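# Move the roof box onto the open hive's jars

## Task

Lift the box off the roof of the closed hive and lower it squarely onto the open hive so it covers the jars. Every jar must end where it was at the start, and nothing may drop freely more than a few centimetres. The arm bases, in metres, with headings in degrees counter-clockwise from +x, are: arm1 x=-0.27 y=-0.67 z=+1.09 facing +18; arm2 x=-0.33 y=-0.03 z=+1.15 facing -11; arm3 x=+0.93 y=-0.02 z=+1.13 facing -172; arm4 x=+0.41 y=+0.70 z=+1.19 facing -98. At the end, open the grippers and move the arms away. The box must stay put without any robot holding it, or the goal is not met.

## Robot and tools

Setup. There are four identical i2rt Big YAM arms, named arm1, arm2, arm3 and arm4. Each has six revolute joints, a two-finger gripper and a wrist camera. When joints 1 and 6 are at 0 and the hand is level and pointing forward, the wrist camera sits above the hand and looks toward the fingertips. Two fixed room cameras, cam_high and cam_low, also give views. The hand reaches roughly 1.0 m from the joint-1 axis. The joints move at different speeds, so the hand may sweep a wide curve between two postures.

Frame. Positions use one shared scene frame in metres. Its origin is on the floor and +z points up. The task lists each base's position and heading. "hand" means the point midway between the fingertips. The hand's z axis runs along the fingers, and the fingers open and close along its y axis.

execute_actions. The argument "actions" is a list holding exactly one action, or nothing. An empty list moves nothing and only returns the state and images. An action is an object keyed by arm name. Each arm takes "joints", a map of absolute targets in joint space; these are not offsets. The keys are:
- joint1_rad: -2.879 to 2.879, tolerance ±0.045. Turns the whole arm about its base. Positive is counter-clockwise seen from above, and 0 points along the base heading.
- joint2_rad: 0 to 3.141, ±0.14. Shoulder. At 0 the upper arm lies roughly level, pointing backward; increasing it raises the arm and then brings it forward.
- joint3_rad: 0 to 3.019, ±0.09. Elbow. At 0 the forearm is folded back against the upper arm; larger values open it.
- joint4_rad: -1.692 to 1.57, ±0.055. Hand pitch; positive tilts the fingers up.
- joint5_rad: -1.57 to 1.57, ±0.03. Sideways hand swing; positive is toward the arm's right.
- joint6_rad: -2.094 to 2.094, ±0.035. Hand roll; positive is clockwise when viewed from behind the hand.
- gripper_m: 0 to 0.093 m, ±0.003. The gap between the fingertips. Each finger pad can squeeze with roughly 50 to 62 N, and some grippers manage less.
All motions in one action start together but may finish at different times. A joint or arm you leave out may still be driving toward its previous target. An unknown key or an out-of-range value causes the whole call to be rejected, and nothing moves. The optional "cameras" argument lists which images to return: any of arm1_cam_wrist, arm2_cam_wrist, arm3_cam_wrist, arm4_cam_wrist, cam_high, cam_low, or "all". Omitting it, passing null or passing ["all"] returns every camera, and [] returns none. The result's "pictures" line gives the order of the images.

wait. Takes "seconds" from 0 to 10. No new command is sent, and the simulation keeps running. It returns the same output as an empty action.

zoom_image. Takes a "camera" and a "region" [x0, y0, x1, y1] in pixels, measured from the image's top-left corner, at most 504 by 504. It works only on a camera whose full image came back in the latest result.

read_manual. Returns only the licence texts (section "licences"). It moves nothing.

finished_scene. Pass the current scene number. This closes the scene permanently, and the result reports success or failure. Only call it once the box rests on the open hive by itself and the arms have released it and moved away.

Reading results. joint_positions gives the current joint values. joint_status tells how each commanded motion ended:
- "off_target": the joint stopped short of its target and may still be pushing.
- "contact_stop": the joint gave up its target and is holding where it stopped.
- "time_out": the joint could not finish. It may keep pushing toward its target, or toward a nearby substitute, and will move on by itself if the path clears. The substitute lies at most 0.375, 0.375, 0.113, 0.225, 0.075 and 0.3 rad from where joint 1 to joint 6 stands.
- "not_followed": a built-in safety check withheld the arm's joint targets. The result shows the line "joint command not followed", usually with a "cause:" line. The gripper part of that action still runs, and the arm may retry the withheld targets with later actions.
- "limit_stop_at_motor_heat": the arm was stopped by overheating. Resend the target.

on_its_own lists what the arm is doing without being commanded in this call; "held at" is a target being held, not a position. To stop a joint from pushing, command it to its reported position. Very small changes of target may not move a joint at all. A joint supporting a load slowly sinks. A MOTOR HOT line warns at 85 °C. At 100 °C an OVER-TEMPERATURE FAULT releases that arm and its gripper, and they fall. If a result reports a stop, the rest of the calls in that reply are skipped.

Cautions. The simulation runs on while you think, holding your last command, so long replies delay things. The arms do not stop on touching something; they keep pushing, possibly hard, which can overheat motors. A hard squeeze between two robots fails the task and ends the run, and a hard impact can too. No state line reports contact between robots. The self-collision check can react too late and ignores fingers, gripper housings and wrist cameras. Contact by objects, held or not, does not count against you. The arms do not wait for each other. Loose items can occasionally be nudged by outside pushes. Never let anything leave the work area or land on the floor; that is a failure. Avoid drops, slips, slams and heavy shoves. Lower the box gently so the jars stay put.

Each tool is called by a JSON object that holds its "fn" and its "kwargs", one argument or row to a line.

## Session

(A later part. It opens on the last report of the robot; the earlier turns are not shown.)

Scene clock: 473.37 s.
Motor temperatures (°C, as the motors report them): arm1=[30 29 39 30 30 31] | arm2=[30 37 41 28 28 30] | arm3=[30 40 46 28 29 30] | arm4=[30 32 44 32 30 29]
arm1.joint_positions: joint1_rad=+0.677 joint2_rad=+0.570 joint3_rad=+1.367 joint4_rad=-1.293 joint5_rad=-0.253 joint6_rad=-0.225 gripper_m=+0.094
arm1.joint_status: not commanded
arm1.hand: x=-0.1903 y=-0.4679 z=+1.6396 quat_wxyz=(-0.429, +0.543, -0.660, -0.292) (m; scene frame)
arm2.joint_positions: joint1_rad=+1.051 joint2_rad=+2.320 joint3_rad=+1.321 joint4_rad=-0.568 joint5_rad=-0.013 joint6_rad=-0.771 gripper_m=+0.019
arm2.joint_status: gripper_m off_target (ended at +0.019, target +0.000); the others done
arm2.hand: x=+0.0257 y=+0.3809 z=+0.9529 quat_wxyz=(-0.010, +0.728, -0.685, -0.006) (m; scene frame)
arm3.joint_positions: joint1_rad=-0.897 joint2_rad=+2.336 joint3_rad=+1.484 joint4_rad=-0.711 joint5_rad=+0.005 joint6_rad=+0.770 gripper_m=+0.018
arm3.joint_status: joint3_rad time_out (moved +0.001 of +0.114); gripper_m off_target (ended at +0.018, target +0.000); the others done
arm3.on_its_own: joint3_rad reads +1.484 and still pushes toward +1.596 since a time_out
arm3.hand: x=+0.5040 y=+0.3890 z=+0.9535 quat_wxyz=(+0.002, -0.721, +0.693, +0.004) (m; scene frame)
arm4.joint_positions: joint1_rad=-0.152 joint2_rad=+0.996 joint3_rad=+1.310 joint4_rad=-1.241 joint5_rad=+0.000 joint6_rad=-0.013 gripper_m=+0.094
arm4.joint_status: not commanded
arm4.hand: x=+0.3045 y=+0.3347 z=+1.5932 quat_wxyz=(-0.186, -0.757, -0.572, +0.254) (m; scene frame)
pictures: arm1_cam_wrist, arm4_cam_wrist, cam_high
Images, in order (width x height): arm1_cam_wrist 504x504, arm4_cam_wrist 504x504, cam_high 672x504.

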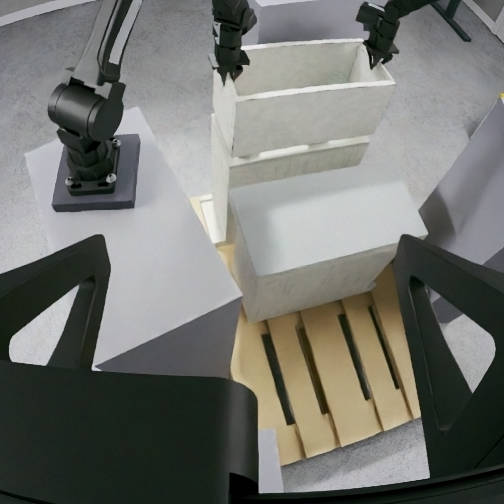

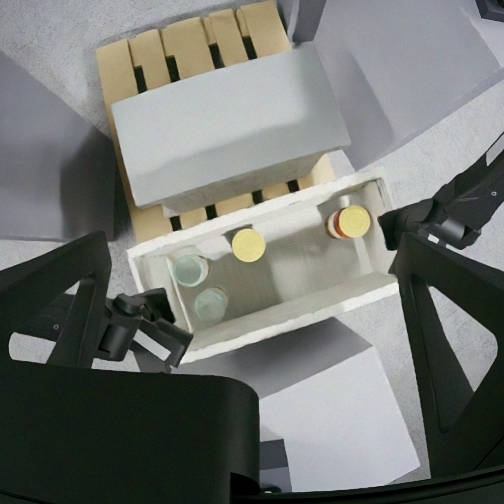

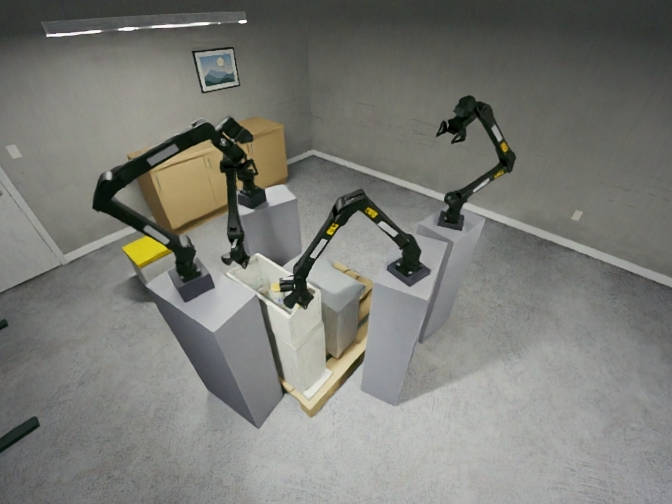

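{"fn": "execute_actions", "kwargs": {
  "actions": [
    {"arm2":{"joints":{"joint1_rad":1.05,"joint2_rad":2.204,"joint3_rad":1.35,"joint4_rad":-0.545,"joint5_rad":0,"joint6_rad":-0.775,"gripper_m":0}},"arm3":{"joints":{"joint1_rad":-0.88,"joint2_rad":2.259,"joint3_rad":1.585,"joint4_rad":-0.72,"joint5_rad":0,"joint6_rad":0.78,"gripper_m":0}}}
  ],
  "cameras": ["arm4_cam_wrist","arm1_cam_wrist","cam_high"]
}}

{"fn": "zoom_image", "kwargs": {
  "camera": "cam_high",
  "region": [200, 220, 380, 400]
}}

{"fn": "zoom_image", "kwargs": {
  "camera": "arm1_cam_wrist",
  "region": [190, 30, 420, 230]
}}

Scene clock: 486.70 s.
Motor temperatures (°C, as the motors report them): arm1=[30 29 39 30 30 31] | arm2=[30 37 41 28 28 30] | arm3=[30 40 49 28 29 30] | arm4=[30 32 44 32 30 29]
arm1.joint_positions: joint1_rad=+0.677 joint2_rad=+0.570 joint3_rad=+1.367 joint4_rad=-1.293 joint5_rad=-0.253 joint6_rad=-0.225 gripper_m=+0.094
arm1.joint_status: not commanded
arm1.hand: x=-0.1903 y=-0.4679 z=+1.6396 quat_wxyz=(-0.429, +0.543, -0.660, -0.292) (m; scene frame)
arm2.joint_positions: joint1_rad=+1.051 joint2_rad=+2.320 joint3_rad=+1.312 joint4_rad=-0.560 joint5_rad=-0.011 joint6_rad=-0.771 gripper_m=+0.019
arm2.joint_status: gripper_m off_target (ended at +0.019, target +0.000); the others done
arm2.hand: x=+0.0237 y=+0.3782 z=+0.9508 quat_wxyz=(-0.009, +0.728, -0.685, -0.006) (m; scene frame)
arm3.joint_positions: joint1_rad=-0.892 joint2_rad=+2.336 joint3_rad=+1.484 joint4_rad=-0.715 joint5_rad=+0.005 joint6_rad=+0.773 gripper_m=+0.018
arm3.joint_status: joint3_rad time_out (moved +0.000 of +0.101); gripper_m off_target (ended at +0.018, target +0.000); the others done
arm3.on_its_own: joint3_rad reads +1.484 and still pushes toward +1.585 since a time_out
arm3.hand: x=+0.5023 y=+0.3860 z=+0.9535 quat_wxyz=(+0.002, -0.722, +0.692, +0.002) (m; scene frame)
arm4.joint_positions: joint1_rad=-0.152 joint2_rad=+0.996 joint3_rad=+1.310 joint4_rad=-1.241 joint5_rad=+0.000 joint6_rad=-0.013 gripper_m=+0.094
arm4.joint_status: not commanded
arm4.hand: x=+0.3045 y=+0.3347 z=+1.5932 quat_wxyz=(-0.186, -0.757, -0.572, +0.254) (m; scene frame)
pictures: arm1_cam_wrist, arm4_cam_wrist, cam_high
Images, in order (width x height): arm1_cam_wrist 504x504, arm4_cam_wrist 504x504, cam_high 672x504.

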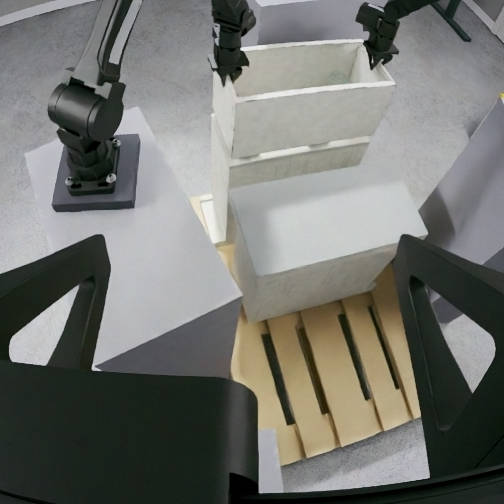

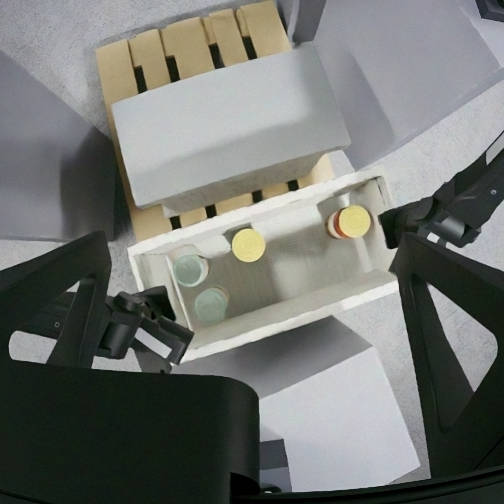

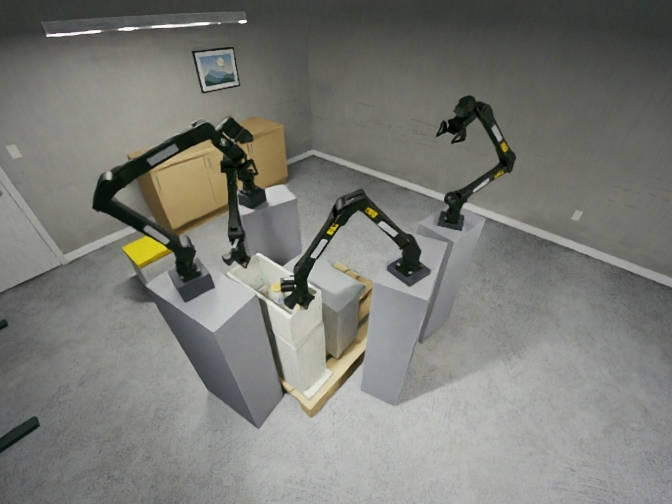

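Region (200, 220, 380, 400) of cam_high's 672x504 image, scaled by 2.800, with more detail than that image has.

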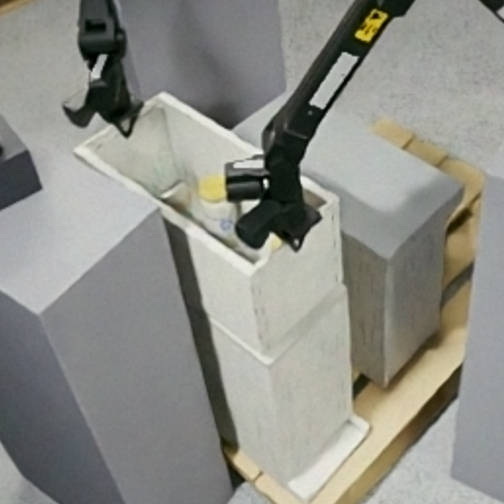

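Region (190, 30, 420, 230) of arm1_cam_wrist's 504x504 image, scaled by 2.191, with more detail than that image has; it fills the top 438 rows of this view, and the rest is white.

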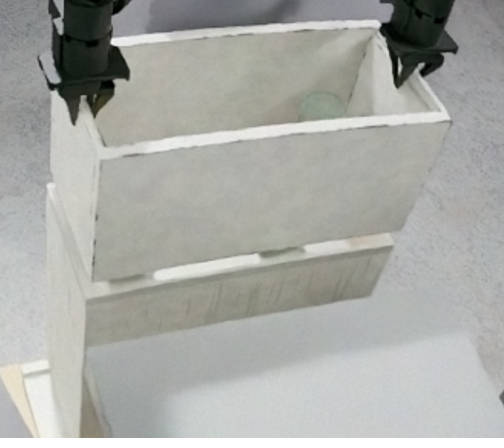

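{"fn": "execute_actions", "kwargs": {
  "actions": [
    {"arm2":{"joints":{"joint1_rad":1.045,"joint2_rad":2.229,"joint3_rad":1.328,"joint4_rad":-0.508,"joint5_rad":0,"joint6_rad":-0.785,"gripper_m":0}},"arm3":{"joints":{"joint1_rad":-0.868,"joint2_rad":2.29,"joint3_rad":1.57,"joint4_rad":-0.678,"joint5_rad":0,"joint6_rad":0.785,"gripper_m":0}}}
  ],
  "cameras": ["arm4_cam_wrist","arm1_cam_wrist","cam_high"]
}}

{"fn": "zoom_image", "kwargs": {
  "camera": "cam_high",
  "region": [200, 220, 380, 400]
}}

{"fn": "zoom_image", "kwargs": {
  "camera": "arm1_cam_wrist",
  "region": [190, 30, 420, 230]
}}

Scene clock: 503.90 s.
Motor temperatures (°C, as the motors report them): arm1=[30 29 39 30 30 31] | arm2=[30 38 39 28 28 30] | arm3=[30 40 49 28 29 30] | arm4=[30 32 44 32 30 29]
arm1.joint_positions: joint1_rad=+0.677 joint2_rad=+0.570 joint3_rad=+1.367 joint4_rad=-1.293 joint5_rad=-0.253 joint6_rad=-0.225 gripper_m=+0.094
arm1.joint_status: not commanded
arm1.hand: x=-0.1903 y=-0.4679 z=+1.6396 quat_wxyz=(-0.429, +0.543, -0.660, -0.292) (m; scene frame)
arm2.joint_positions: joint1_rad=+1.051 joint2_rad=+2.328 joint3_rad=+1.288 joint4_rad=-0.528 joint5_rad=-0.011 joint6_rad=-0.772 gripper_m=+0.019
arm2.joint_status: gripper_m off_target (ended at +0.019, target +0.000); the others done
arm2.hand: x=+0.0184 y=+0.3721 z=+0.9421 quat_wxyz=(-0.010, +0.729, -0.685, -0.006) (m; scene frame)
arm3.joint_positions: joint1_rad=-0.878 joint2_rad=+2.355 joint3_rad=+1.484 joint4_rad=-0.691 joint5_rad=+0.003 joint6_rad=+0.786 gripper_m=+0.018
arm3.joint_status: gripper_m off_target (ended at +0.018, target +0.000); the others done
arm3.hand: x=+0.4965 y=+0.3796 z=+0.9428 quat_wxyz=(+0.001, -0.722, +0.691, +0.004) (m; scene frame)
arm4.joint_positions: joint1_rad=-0.152 joint2_rad=+0.996 joint3_rad=+1.310 joint4_rad=-1.241 joint5_rad=+0.000 joint6_rad=-0.013 gripper_m=+0.094
arm4.joint_status: not commanded
arm4.hand: x=+0.3045 y=+0.3347 z=+1.5932 quat_wxyz=(-0.186, -0.757, -0.572, +0.254) (m; scene frame)
pictures: arm1_cam_wrist, arm4_cam_wrist, cam_high
Images, in order (width x height): arm1_cam_wrist 504x504, arm4_cam_wrist 504x504, cam_high 672x504.

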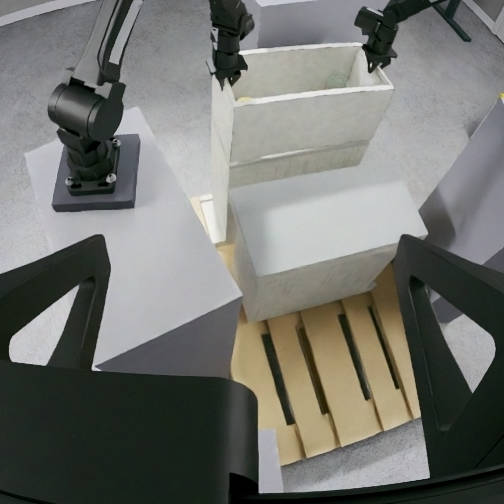

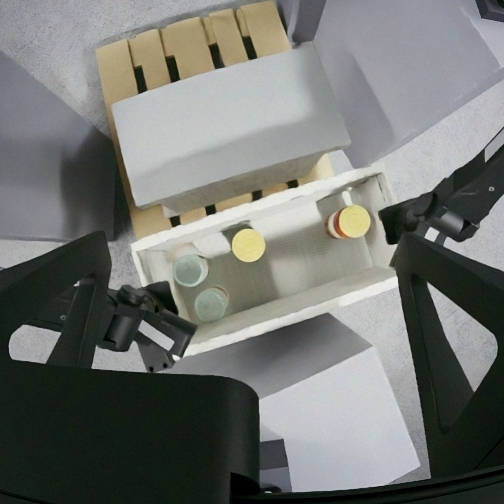

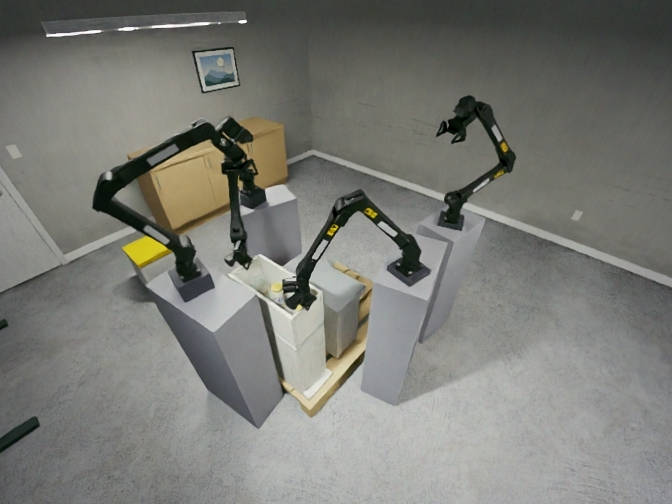

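Region (200, 220, 380, 400) of cam_high's 672x504 image, scaled by 2.800, with more detail than that image has.

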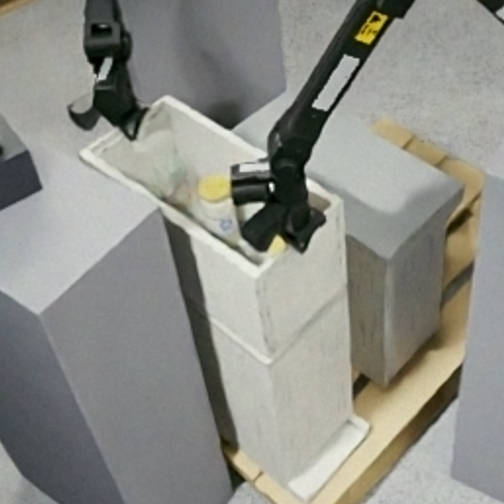

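Region (190, 30, 420, 230) of arm1_cam_wrist's 504x504 image, scaled by 2.191, with more detail than that image has; it fills the top 438 rows of this view, and the rest is white.

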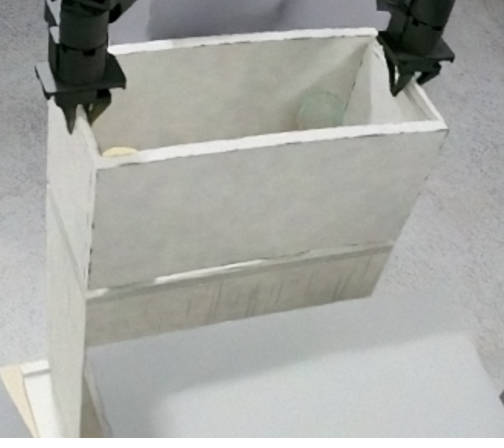

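{"fn": "execute_actions", "kwargs": {
  "actions": [
    {"arm2":{"joints":{"joint1_rad":1.025,"joint2_rad":2.22,"joint3_rad":1.312,"joint4_rad":-0.508,"joint5_rad":0,"joint6_rad":-0.8,"gripper_m":0}},"arm3":{"joints":{"joint1_rad":-0.872,"joint2_rad":2.29,"joint3_rad":1.57,"joint4_rad":-0.678,"joint5_rad":0,"joint6_rad":0.775,"gripper_m":0}}}
  ],
  "cameras": ["arm1_cam_wrist","cam_high"]
}}

{"fn": "zoom_image", "kwargs": {
  "camera": "cam_high",
  "region": [240, 260, 360, 380]
}}

{"fn": "zoom_image", "kwargs": {
  "camera": "arm1_cam_wrist",
  "region": [200, 80, 400, 200]
}}

Scene clock: 514.77 s.
Motor temperatures (°C, as the motors report them): arm1=[30 29 40 30 30 31] | arm2=[30 38 38 28 28 30] | arm3=[30 40 49 28 29 30] | arm4=[30 32 44 32 30 29]
arm1.joint_positions: joint1_rad=+0.677 joint2_rad=+0.570 joint3_rad=+1.367 joint4_rad=-1.293 joint5_rad=-0.253 joint6_rad=-0.225 gripper_m=+0.094
arm1.joint_status: not commanded
arm1.hand: x=-0.1903 y=-0.4679 z=+1.6396 quat_wxyz=(-0.429, +0.543, -0.660, -0.292) (m; scene frame)
arm2.joint_positions: joint1_rad=+1.040 joint2_rad=+2.328 joint3_rad=+1.277 joint4_rad=-0.522 joint5_rad=-0.011 joint6_rad=-0.791 gripper_m=+0.019
arm2.joint_status: gripper_m off_target (ended at +0.019, target +0.000); the others done
arm2.hand: x=+0.0193 y=+0.3646 z=+0.9399 quat_wxyz=(-0.007, +0.731, -0.682, -0.005) (m; scene frame)
arm3.joint_positions: joint1_rad=-0.878 joint2_rad=+2.357 joint3_rad=+1.484 joint4_rad=-0.691 joint5_rad=+0.003 joint6_rad=+0.778 gripper_m=+0.018
arm3.joint_status: gripper_m off_target (ended at +0.018, target +0.000); the others done
arm3.hand: x=+0.4970 y=+0.3792 z=+0.9417 quat_wxyz=(+0.001, -0.725, +0.689, +0.004) (m; scene frame)
arm4.joint_positions: joint1_rad=-0.152 joint2_rad=+0.996 joint3_rad=+1.310 joint4_rad=-1.241 joint5_rad=+0.000 joint6_rad=-0.013 gripper_m=+0.094
arm4.joint_status: not commanded
arm4.hand: x=+0.3045 y=+0.3347 z=+1.5932 quat_wxyz=(-0.186, -0.757, -0.572, +0.254) (m; scene frame)
pictures: arm1_cam_wrist, cam_high
Images, in order (width x height): arm1_cam_wrist 504x504, cam_high 672x504.

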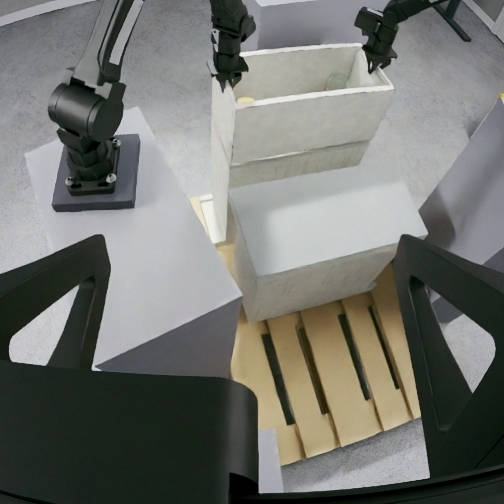

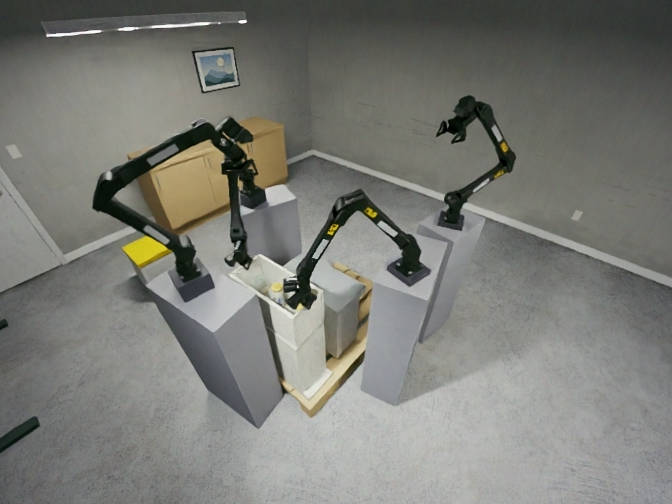

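Region (240, 260, 360, 380) of cam_high's 672x504 image, scaled by 4.200, with more detail than that image has.

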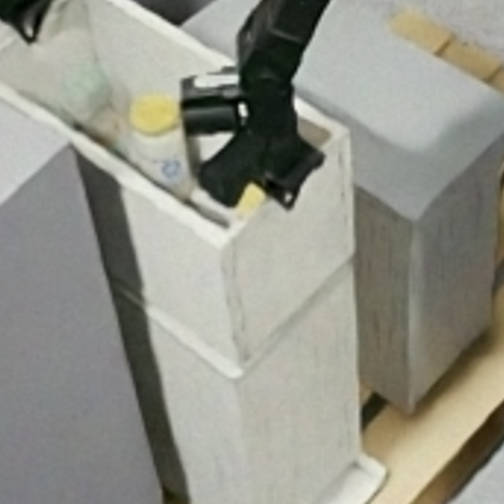

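Region (200, 80, 400, 200) of arm1_cam_wrist's 504x504 image, scaled by 2.520, with more detail than that image has; it fills the top 302 rows of this view, and the rest is white.

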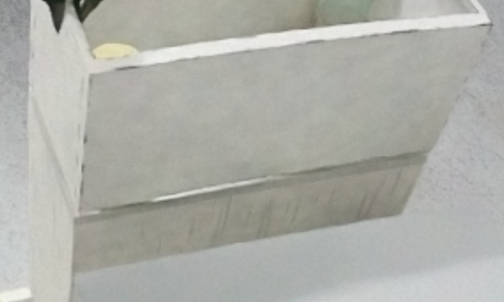

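{"fn": "execute_actions", "kwargs": {
  "actions": [
    {"arm2":{"joints":{"joint1_rad":1.04,"joint2_rad":2.265,"joint3_rad":1.33,"joint4_rad":-0.5,"joint5_rad":0,"joint6_rad":-0.79,"gripper_m":0}},"arm3":{"joints":{"joint1_rad":-0.885,"joint2_rad":2.325,"joint3_rad":1.57,"joint4_rad":-0.665,"joint5_rad":0,"joint6_rad":0.775,"gripper_m":0}}}
  ],
  "cameras": ["arm1_cam_wrist","cam_high"]
}}

{"fn": "zoom_image", "kwargs": {
  "camera": "cam_high",
  "region": [240, 260, 360, 380]
}}

{"fn": "zoom_image", "kwargs": {
  "camera": "arm1_cam_wrist",
  "region": [200, 80, 400, 200]
}}

Scene clock: 536.77 s.
Motor temperatures (°C, as the motors report them): arm1=[30 29 40 30 30 31] | arm2=[30 38 38 28 28 30] | arm3=[30 41 49 28 29 30] | arm4=[30 32 45 32 30 29]
arm1.joint_positions: joint1_rad=+0.677 joint2_rad=+0.570 joint3_rad=+1.367 joint4_rad=-1.293 joint5_rad=-0.253 joint6_rad=-0.225 gripper_m=+0.094
arm1.joint_status: not commanded
arm1.hand: x=-0.1903 y=-0.4679 z=+1.6396 quat_wxyz=(-0.429, +0.543, -0.660, -0.292) (m; scene frame)
arm2.joint_positions: joint1_rad=+1.039 joint2_rad=+2.354 joint3_rad=+1.277 joint4_rad=-0.500 joint5_rad=-0.006 joint6_rad=-0.791 gripper_m=+0.019
arm2.joint_status: gripper_m off_target (ended at +0.019, target +0.000); the others done
arm2.hand: x=+0.0180 y=+0.3608 z=+0.9269 quat_wxyz=(-0.005, +0.731, -0.682, -0.003) (m; scene frame)
arm3.joint_positions: joint1_rad=-0.876 joint2_rad=+2.382 joint3_rad=+1.484 joint4_rad=-0.666 joint5_rad=-0.004 joint6_rad=+0.777 gripper_m=+0.018
arm3.joint_status: gripper_m off_target (ended at +0.018, target +0.000); the others done
arm3.hand: x=+0.4969 y=+0.3760 z=+0.9274 quat_wxyz=(-0.002, -0.726, +0.687, +0.003) (m; scene frame)
arm4.joint_positions: joint1_rad=-0.152 joint2_rad=+0.996 joint3_rad=+1.310 joint4_rad=-1.241 joint5_rad=+0.000 joint6_rad=-0.013 gripper_m=+0.094
arm4.joint_status: not commanded
arm4.hand: x=+0.3045 y=+0.3347 z=+1.5932 quat_wxyz=(-0.186, -0.757, -0.572, +0.254) (m; scene frame)
pictures: arm1_cam_wrist, cam_high
Images, in order (width x height): arm1_cam_wrist 504x504, cam_high 672x504.

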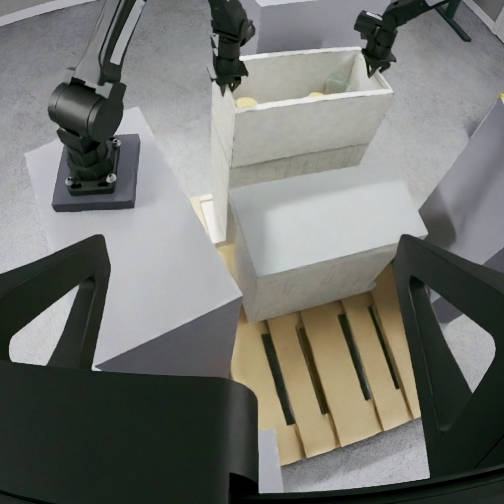

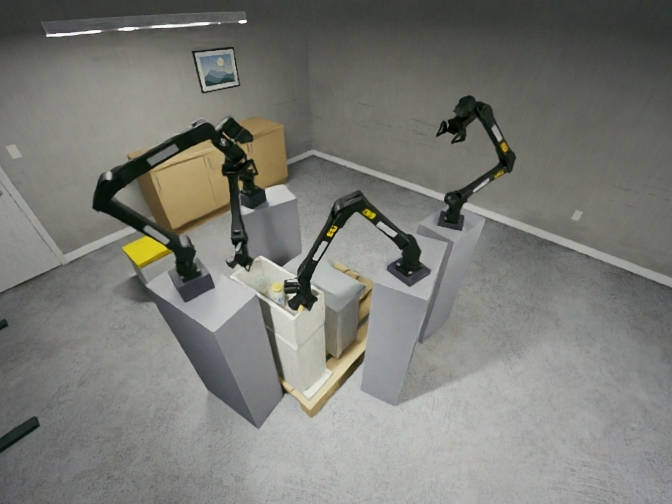

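Region (240, 260, 360, 380) of cam_high's 672x504 image, scaled by 4.200, with more detail than that image has.

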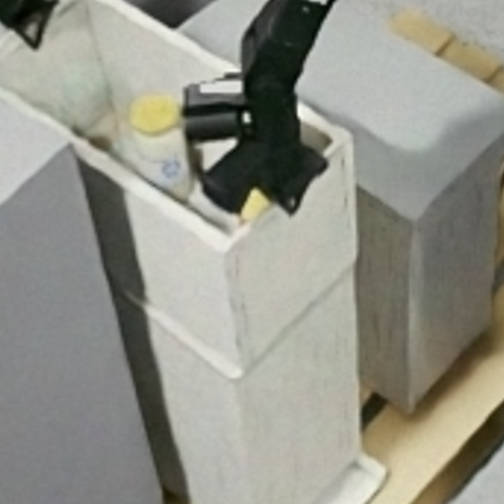

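Region (200, 80, 400, 200) of arm1_cam_wrist's 504x504 image, scaled by 2.520, with more detail than that image has; it fills the top 302 rows of this view, and the rest is white.

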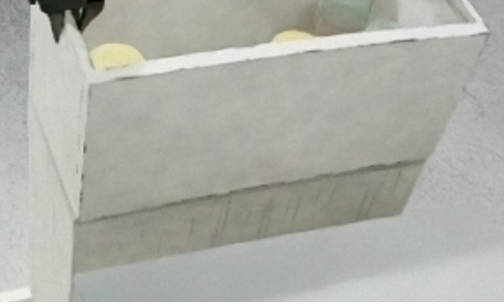

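{"fn": "execute_actions", "kwargs": {
  "actions": [
    {"arm2":{"joints":{"joint1_rad":1.06,"joint2_rad":2.255,"joint3_rad":1.365,"joint4_rad":-0.515,"joint5_rad":0,"joint6_rad":-0.78,"gripper_m":0}},"arm3":{"joints":{"joint1_rad":-0.90,"joint2_rad":2.315,"joint3_rad":1.595,"joint4_rad":-0.68,"joint5_rad":0,"joint6_rad":0.765,"gripper_m":0}}}
  ],
  "cameras": ["arm1_cam_wrist","cam_high"]
}}

{"fn": "zoom_image", "kwargs": {
  "camera": "cam_high",
  "region": [240, 260, 360, 380]
}}

{"fn": "zoom_image", "kwargs": {
  "camera": "arm1_cam_wrist",
  "region": [200, 80, 400, 200]
}}

Scene clock: 554.67 s.
Motor temperatures (°C, as the motors report them): arm1=[30 29 40 30 30 31] | arm2=[30 38 39 28 28 30] | arm3=[30 41 49 28 29 30] | arm4=[30 32 45 32 30 29]
arm1.joint_positions: joint1_rad=+0.677 joint2_rad=+0.570 joint3_rad=+1.367 joint4_rad=-1.293 joint5_rad=-0.253 joint6_rad=-0.225 gripper_m=+0.094
arm1.joint_status: not commanded
arm1.hand: x=-0.1903 y=-0.4679 z=+1.6396 quat_wxyz=(-0.429, +0.543, -0.660, -0.292) (m; scene frame)
arm2.joint_positions: joint1_rad=+1.047 joint2_rad=+2.354 joint3_rad=+1.297 joint4_rad=-0.510 joint5_rad=-0.009 joint6_rad=-0.789 gripper_m=+0.019
arm2.joint_status: gripper_m off_target (ended at +0.019, target +0.000); the others done
arm2.hand: x=+0.0208 y=+0.3711 z=+0.9308 quat_wxyz=(-0.010, +0.733, -0.680, -0.004) (m; scene frame)
arm3.joint_positions: joint1_rad=-0.891 joint2_rad=+2.382 joint3_rad=+1.498 joint4_rad=-0.674 joint5_rad=+0.000 joint6_rad=+0.764 gripper_m=+0.018
arm3.joint_status: joint3_rad time_out (moved +0.014 of +0.111); gripper_m off_target (ended at +0.018, target +0.000); the others done
arm3.on_its_own: joint3_rad reads +1.498 and still pushes toward +1.595 since a time_out
arm3.hand: x=+0.4992 y=+0.3870 z=+0.9308 quat_wxyz=(+0.000, -0.726, +0.688, +0.007) (m; scene frame)
arm4.joint_positions: joint1_rad=-0.152 joint2_rad=+0.996 joint3_rad=+1.310 joint4_rad=-1.241 joint5_rad=+0.000 joint6_rad=-0.013 gripper_m=+0.094
arm4.joint_status: not commanded
arm4.hand: x=+0.3045 y=+0.3347 z=+1.5932 quat_wxyz=(-0.186, -0.757, -0.572, +0.254) (m; scene frame)
pictures: arm1_cam_wrist, cam_high
Images, in order (width x height): arm1_cam_wrist 504x504, cam_high 672x504.

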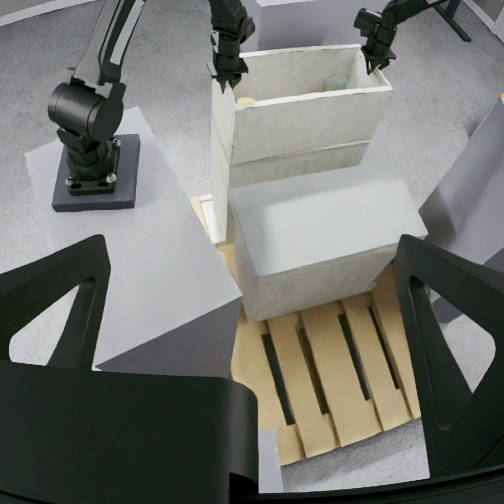

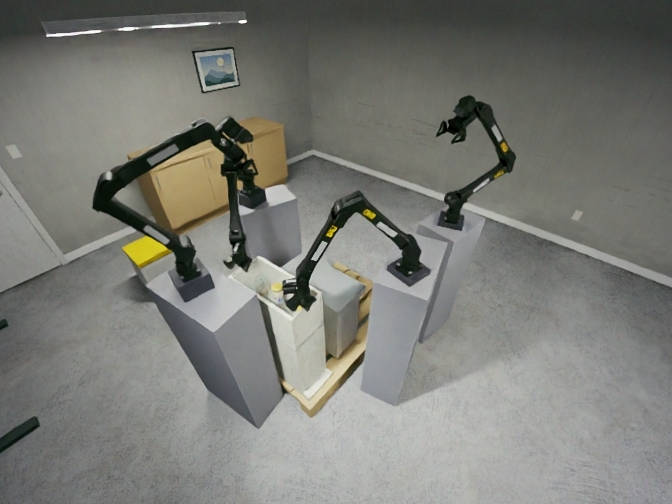

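Region (240, 260, 360, 380) of cam_high's 672x504 image, scaled by 4.200, with more detail than that image has.

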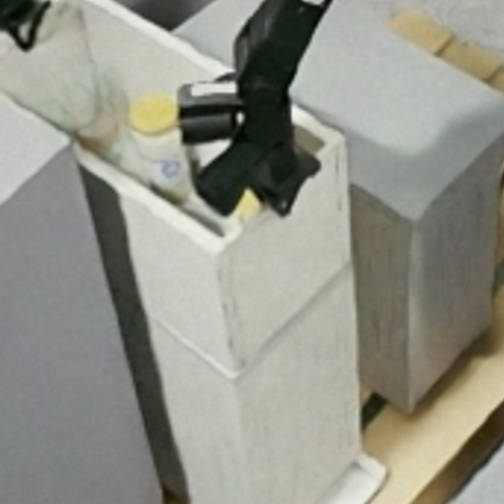

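Region (200, 80, 400, 200) of arm1_cam_wrist's 504x504 image, scaled by 2.520, with more detail than that image has; it fills the top 302 rows of this view, and the rest is white.

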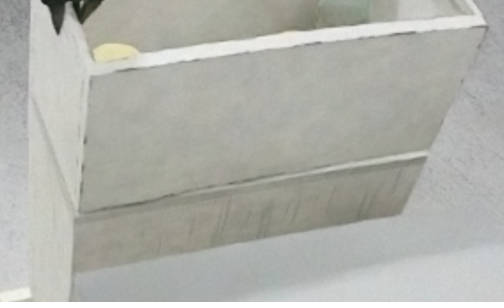

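{"fn": "execute_actions", "kwargs": {
  "actions": [
    {"arm2":{"joints":{"joint1_rad":1.06,"joint2_rad":2.30,"joint3_rad":1.35,"joint4_rad":-0.5,"joint5_rad":0,"joint6_rad":-0.785,"gripper_m":0}},"arm3":{"joints":{"joint1_rad":-0.88,"joint2_rad":2.355,"joint3_rad":1.575,"joint4_rad":-0.665,"joint5_rad":0,"joint6_rad":0.765,"gripper_m":0}}}
  ],
  "cameras": ["arm1_cam_wrist","cam_high"]
}}

{"fn": "zoom_image", "kwargs": {
  "camera": "cam_high",
  "region": [240, 260, 360, 380]
}}

{"fn": "zoom_image", "kwargs": {
  "camera": "arm1_cam_wrist",
  "region": [200, 80, 400, 200]
}}

Scene clock: 567.77 s.
Motor temperatures (°C, as the motors report them): arm1=[30 29 40 30 30 31] | arm2=[30 38 39 28 28 30] | arm3=[30 41 50 28 29 30] | arm4=[30 32 45 32 30 29]
arm1.joint_positions: joint1_rad=+0.677 joint2_rad=+0.570 joint3_rad=+1.367 joint4_rad=-1.293 joint5_rad=-0.253 joint6_rad=-0.225 gripper_m=+0.094
arm1.joint_status: not commanded
arm1.hand: x=-0.1903 y=-0.4679 z=+1.6396 quat_wxyz=(-0.429, +0.543, -0.660, -0.292) (m; scene frame)
arm2.joint_positions: joint1_rad=+1.048 joint2_rad=+2.373 joint3_rad=+1.298 joint4_rad=-0.502 joint5_rad=-0.005 joint6_rad=-0.789 gripper_m=+0.019
arm2.joint_status: gripper_m off_target (ended at +0.019, target +0.000); the others done
arm2.hand: x=+0.0180 y=+0.3674 z=+0.9211 quat_wxyz=(-0.005, +0.733, -0.680, -0.002) (m; scene frame)
arm3.joint_positions: joint1_rad=-0.883 joint2_rad=+2.390 joint3_rad=+1.500 joint4_rad=-0.670 joint5_rad=+0.005 joint6_rad=+0.764 gripper_m=+0.018
arm3.joint_status: gripper_m off_target (ended at +0.018, target +0.000); the others done
arm3.hand: x=+0.4970 y=+0.3841 z=+0.9270 quat_wxyz=(+0.002, -0.728, +0.685, +0.006) (m; scene frame)
arm4.joint_positions: joint1_rad=-0.152 joint2_rad=+0.996 joint3_rad=+1.310 joint4_rad=-1.241 joint5_rad=+0.000 joint6_rad=-0.013 gripper_m=+0.094
arm4.joint_status: not commanded
arm4.hand: x=+0.3045 y=+0.3347 z=+1.5932 quat_wxyz=(-0.186, -0.757, -0.572, +0.254) (m; scene frame)
pictures: arm1_cam_wrist, cam_high
Images, in order (width x height): arm1_cam_wrist 504x504, cam_high 672x504.

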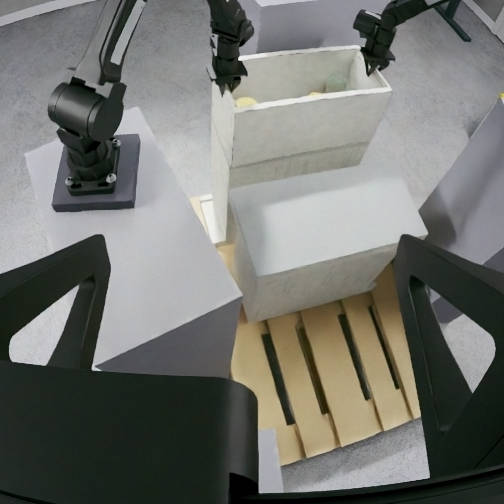

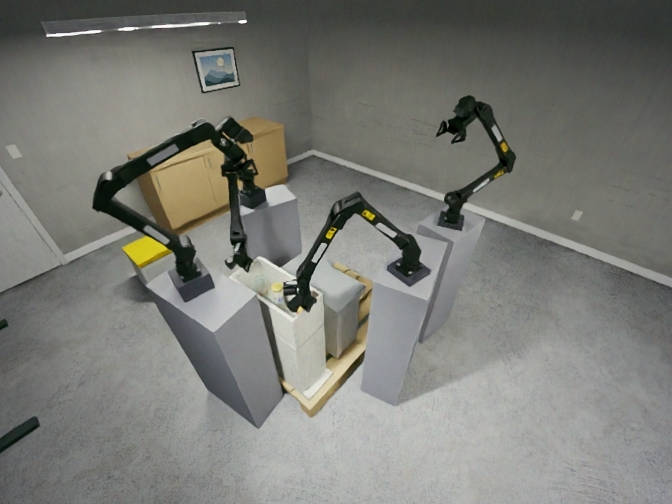

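Region (240, 260, 360, 380) of cam_high's 672x504 image, scaled by 4.200, with more detail than that image has.

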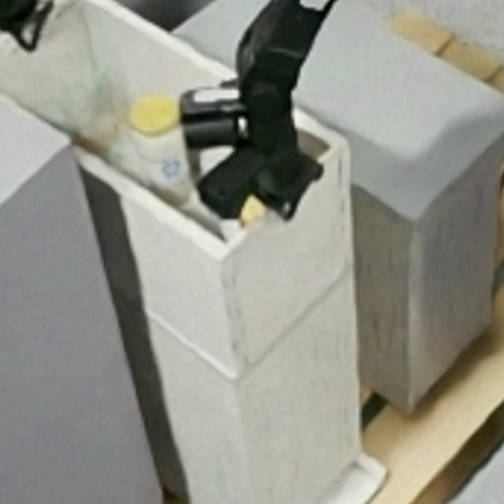

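Region (200, 80, 400, 200) of arm1_cam_wrist's 504x504 image, scaled by 2.520, with more detail than that image has; it fills the top 302 rows of this view, and the rest is white.

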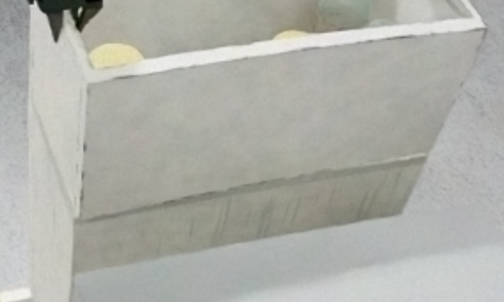

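{"fn": "execute_actions", "kwargs": {
  "actions": [
    {"arm2":{"joints":{"joint1_rad":1.048,"joint2_rad":2.365,"joint3_rad":1.305,"joint4_rad":-0.502,"joint5_rad":0,"joint6_rad":-0.789,"gripper_m":0}},"arm3":{"joints":{"joint1_rad":-0.883,"joint2_rad":2.385,"joint3_rad":1.51,"joint4_rad":-0.67,"joint5_rad":0,"joint6_rad":0.764,"gripper_m":0}}}
  ],
  "cameras": []
}}

{"fn": "execute_actions", "kwargs": {
  "actions": [
    {"arm2":{"joints":{"gripper_m":0.045}},"arm3":{"joints":{"gripper_m":0.045}}}
  ],
  "cameras": []
}}

{"fn": "execute_actions", "kwargs": {
  "actions": [
    {"arm2":{"joints":{"joint2_rad":2.15,"joint3_rad":1.285,"joint4_rad":-0.70}},"arm3":{"joints":{"joint2_rad":2.2,"joint3_rad":1.5,"joint4_rad":-0.86}}}
  ],
  "cameras": ["arm2_cam_wrist","arm3_cam_wrist","cam_high"]
}}

Scene clock: 586.10 s.
Motor temperatures (°C, as the motors report them): arm1=[30 29 40 30 30 31] | arm2=[30 38 39 28 28 30] | arm3=[30 41 49 28 29 30] | arm4=[30 32 46 32 30 29]
arm1.joint_positions: joint1_rad=+0.677 joint2_rad=+0.570 joint3_rad=+1.367 joint4_rad=-1.293 joint5_rad=-0.253 joint6_rad=-0.225 gripper_m=+0.094
arm1.joint_status: not commanded
arm1.hand: x=-0.1903 y=-0.4679 z=+1.6396 quat_wxyz=(-0.429, +0.543, -0.660, -0.292) (m; scene frame)
arm2.joint_positions: joint1_rad=+1.048 joint2_rad=+2.376 joint3_rad=+1.297 joint4_rad=-0.502 joint5_rad=-0.005 joint6_rad=-0.789 gripper_m=+0.019
arm2.joint_status: gripper_m off_target (ended at +0.019, target +0.000); the others done
arm2.hand: x=+0.0172 y=+0.3665 z=+0.9196 quat_wxyz=(-0.003, +0.733, -0.680, -0.002) (m; scene frame)
arm3.joint_positions: joint1_rad=-0.883 joint2_rad=+2.391 joint3_rad=+1.500 joint4_rad=-0.671 joint5_rad=+0.005 joint6_rad=+0.764 gripper_m=+0.018
arm3.joint_status: gripper_m off_target (ended at +0.018, target +0.000); the others done
arm3.hand: x=+0.4976 y=+0.3835 z=+0.9262 quat_wxyz=(+0.002, -0.728, +0.685, +0.004) (m; scene frame)
arm4.joint_positions: joint1_rad=-0.152 joint2_rad=+0.996 joint3_rad=+1.310 joint4_rad=-1.241 joint5_rad=+0.000 joint6_rad=-0.013 gripper_m=+0.094
arm4.joint_status: not commanded
arm4.hand: x=+0.3045 y=+0.3347 z=+1.5932 quat_wxyz=(-0.186, -0.757, -0.572, +0.254) (m; scene frame)
pictures: none
No camera images: the call's "cameras" was empty. Leave "cameras" out to get every camera's image.

Scene clock: 586.70 s.
Motor temperatures (°C, as the motors report them): arm1=[30 29 40 30 30 31] | arm2=[30 38 39 28 28 30] | arm3=[30 40 49 28 29 30] | arm4=[30 32 46 32 30 29]
arm1.joint_positions: joint1_rad=+0.677 joint2_rad=+0.570 joint3_rad=+1.367 joint4_rad=-1.293 joint5_rad=-0.253 joint6_rad=-0.225 gripper_m=+0.094
arm1.joint_status: not commanded
arm1.hand: x=-0.1903 y=-0.4679 z=+1.6396 quat_wxyz=(-0.429, +0.543, -0.660, -0.292) (m; scene frame)
arm2.joint_positions: joint1_rad=+1.048 joint2_rad=+2.375 joint3_rad=+1.297 joint4_rad=-0.502 joint5_rad=-0.004 joint6_rad=-0.789 gripper_m=+0.045
arm2.joint_status: all done
arm2.hand: x=+0.0175 y=+0.3667 z=+0.9202 quat_wxyz=(-0.004, +0.733, -0.680, -0.002) (m; scene frame)
arm3.joint_positions: joint1_rad=-0.883 joint2_rad=+2.388 joint3_rad=+1.501 joint4_rad=-0.671 joint5_rad=+0.002 joint6_rad=+0.764 gripper_m=+0.045
arm3.joint_status: all done
arm3.hand: x=+0.4964 y=+0.3841 z=+0.9280 quat_wxyz=(+0.001, -0.728, +0.685, +0.006) (m; scene frame)
arm4.joint_positions: joint1_rad=-0.152 joint2_rad=+0.996 joint3_rad=+1.310 joint4_rad=-1.241 joint5_rad=+0.000 joint6_rad=-0.013 gripper_m=+0.094
arm4.joint_status: not commanded
arm4.hand: x=+0.3045 y=+0.3347 z=+1.5932 quat_wxyz=(-0.186, -0.757, -0.572, +0.254) (m; scene frame)
pictures: none
No camera images: the call's "cameras" was empty. Leave "cameras" out to get every camera's image.

Scene clock: 587.93 s.
Motor temperatures (°C, as the motors report them): arm1=[30 29 40 30 30 31] | arm2=[30 38 39 28 28 30] | arm3=[30 40 48 28 29 30] | arm4=[30 32 46 32 30 29]
arm1.joint_positions: joint1_rad=+0.677 joint2_rad=+0.570 joint3_rad=+1.367 joint4_rad=-1.293 joint5_rad=-0.253 joint6_rad=-0.225 gripper_m=+0.094
arm1.joint_status: not commanded
arm1.hand: x=-0.1903 y=-0.4679 z=+1.6396 quat_wxyz=(-0.429, +0.543, -0.660, -0.292) (m; scene frame)
arm2.joint_positions: joint1_rad=+1.048 joint2_rad=+2.143 joint3_rad=+1.274 joint4_rad=-0.693 joint5_rad=-0.004 joint6_rad=-0.789 gripper_m=+0.045
arm2.joint_status: all done
arm2.hand: x=+0.0244 y=+0.3747 z=+1.0330 quat_wxyz=(-0.013, +0.733, -0.680, -0.002) (m; scene frame)
arm3.joint_positions: joint1_rad=-0.883 joint2_rad=+2.167 joint3_rad=+1.498 joint4_rad=-0.851 joint5_rad=+0.002 joint6_rad=+0.764 gripper_m=+0.045
arm3.joint_status: all done
arm3.hand: x=+0.4861 y=+0.3937 z=+1.0533 quat_wxyz=(+0.001, -0.728, +0.685, +0.025) (m; scene frame)
arm4.joint_positions: joint1_rad=-0.152 joint2_rad=+0.996 joint3_rad=+1.310 joint4_rad=-1.241 joint5_rad=+0.000 joint6_rad=-0.013 gripper_m=+0.094
arm4.joint_status: not commanded
arm4.hand: x=+0.3045 y=+0.3347 z=+1.5932 quat_wxyz=(-0.186, -0.757, -0.572, +0.254) (m; scene frame)
pictures: arm2_cam_wrist, arm3_cam_wrist, cam_high
Images, in order (width x height): arm2_cam_wrist 504x504, arm3_cam_wrist 504x504, cam_high 672x504.

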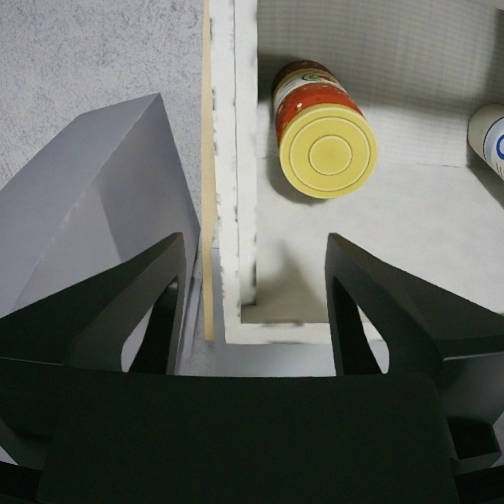

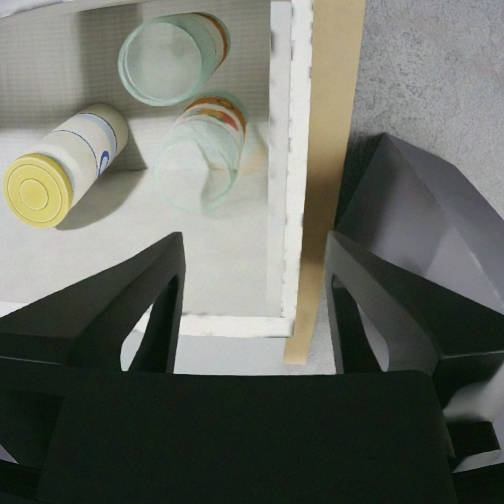

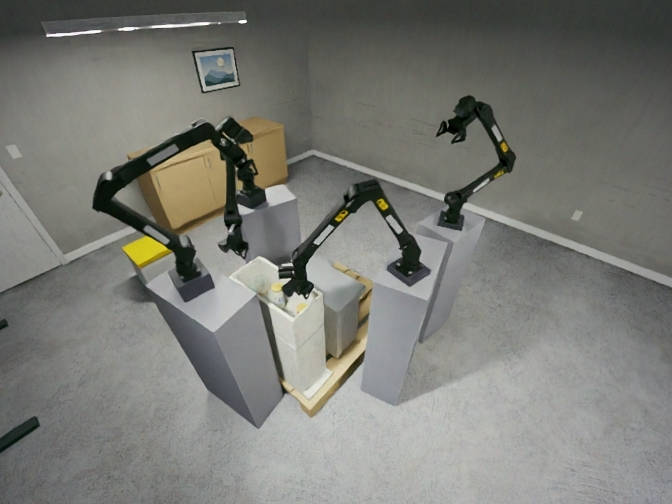

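{"fn": "execute_actions", "kwargs": {
  "actions": [
    {"arm2":{"joints":{"joint2_rad":1.3,"joint3_rad":0.9,"joint4_rad":-0.9,"gripper_m":0.093}},"arm3":{"joints":{"joint2_rad":1.3,"joint3_rad":0.9,"joint4_rad":-0.9,"gripper_m":0.093}},"arm4":{"joints":{"joint2_rad":0.6}}}
  ],
  "cameras": ["arm1_cam_wrist","cam_high"]
}}

{"fn": "zoom_image", "kwargs": {
  "camera": "cam_high",
  "region": [210, 230, 360, 380]
}}

{"fn": "zoom_image", "kwargs": {
  "camera": "arm1_cam_wrist",
  "region": [200, 30, 400, 200]
}}

Scene clock: 596.57 s.
Motor temperatures (°C, as the motors report them): arm1=[30 29 40 30 30 31] | arm2=[30 37 38 28 28 30] | arm3=[30 39 47 28 29 30] | arm4=[30 32 46 32 30 29]
arm1.joint_positions: joint1_rad=+0.677 joint2_rad=+0.570 joint3_rad=+1.367 joint4_rad=-1.293 joint5_rad=-0.253 joint6_rad=-0.225 gripper_m=+0.094
arm1.joint_status: not commanded
arm1.hand: x=-0.1903 y=-0.4679 z=+1.6396 quat_wxyz=(-0.429, +0.543, -0.660, -0.292) (m; scene frame)
arm2.joint_positions: joint1_rad=+1.048 joint2_rad=+1.294 joint3_rad=+0.899 joint4_rad=-0.896 joint5_rad=-0.004 joint6_rad=-0.789 gripper_m=+0.093
arm2.joint_status: all done
arm2.hand: x=-0.0627 y=+0.2744 z=+1.2864 quat_wxyz=(-0.147, +0.726, -0.672, -0.007) (m; scene frame)
arm3.joint_positions: joint1_rad=-0.883 joint2_rad=+1.300 joint3_rad=+0.914 joint4_rad=-0.895 joint5_rad=+0.002 joint6_rad=+0.764 gripper_m=+0.093
arm3.joint_status: all done
arm3.hand: x=+0.6277 y=+0.2628 z=+1.2641 quat_wxyz=(+0.000, -0.720, +0.678, +0.144) (m; scene frame)
arm4.joint_positions: joint1_rad=-0.152 joint2_rad=+0.598 joint3_rad=+1.330 joint4_rad=-1.242 joint5_rad=+0.000 joint6_rad=-0.013 gripper_m=+0.094
arm4.joint_status: all done
arm4.hand: x=+0.3441 y=+0.4668 z=+1.7221 quat_wxyz=(-0.299, -0.689, -0.520, +0.407) (m; scene frame)
pictures: arm1_cam_wrist, cam_high
Images, in order (width x height): arm1_cam_wrist 504x504, cam_high 672x504.

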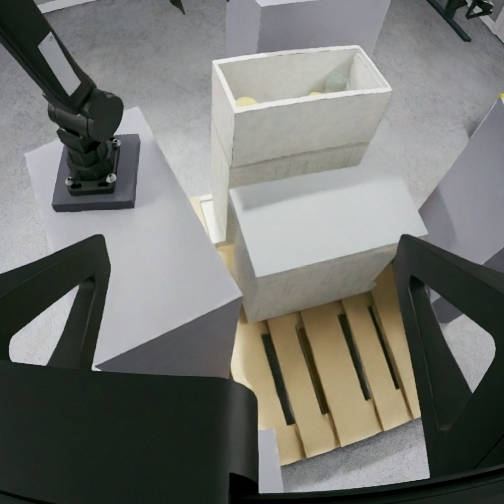

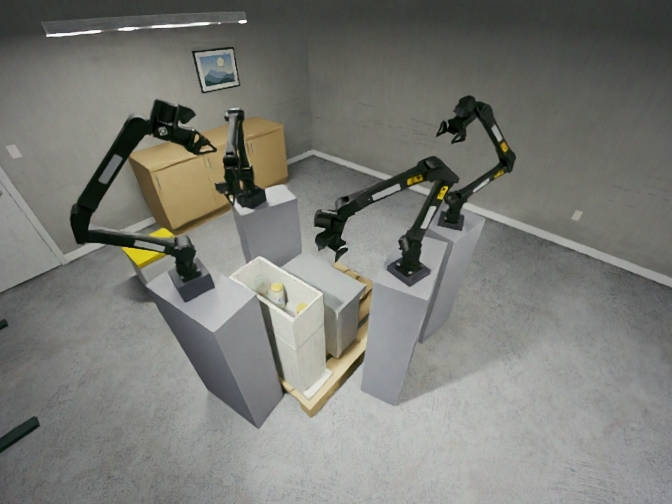

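Region (210, 230, 360, 380) of cam_high's 672x504 image, scaled by 3.360, with more detail than that image has.

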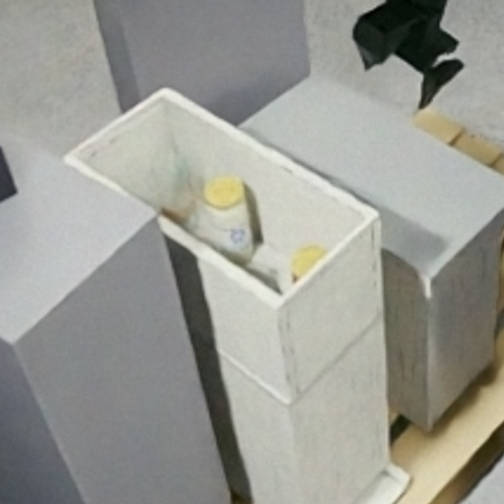

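Region (200, 30, 400, 200) of arm1_cam_wrist's 504x504 image, scaled by 2.520, with more detail than that image has; it fills the top 428 rows of this view, and the rest is white.

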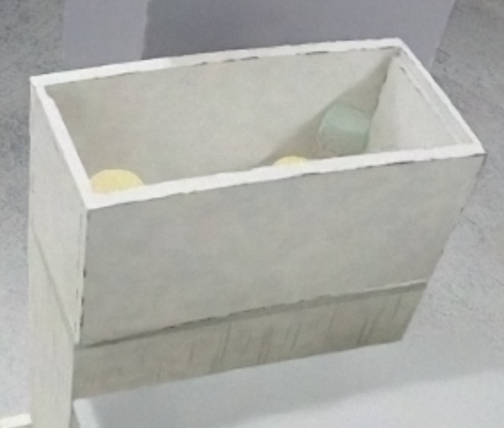

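{"fn": "finished_scene", "kwargs": {
  "scene": 1
}}

The scene is finished: the task was done.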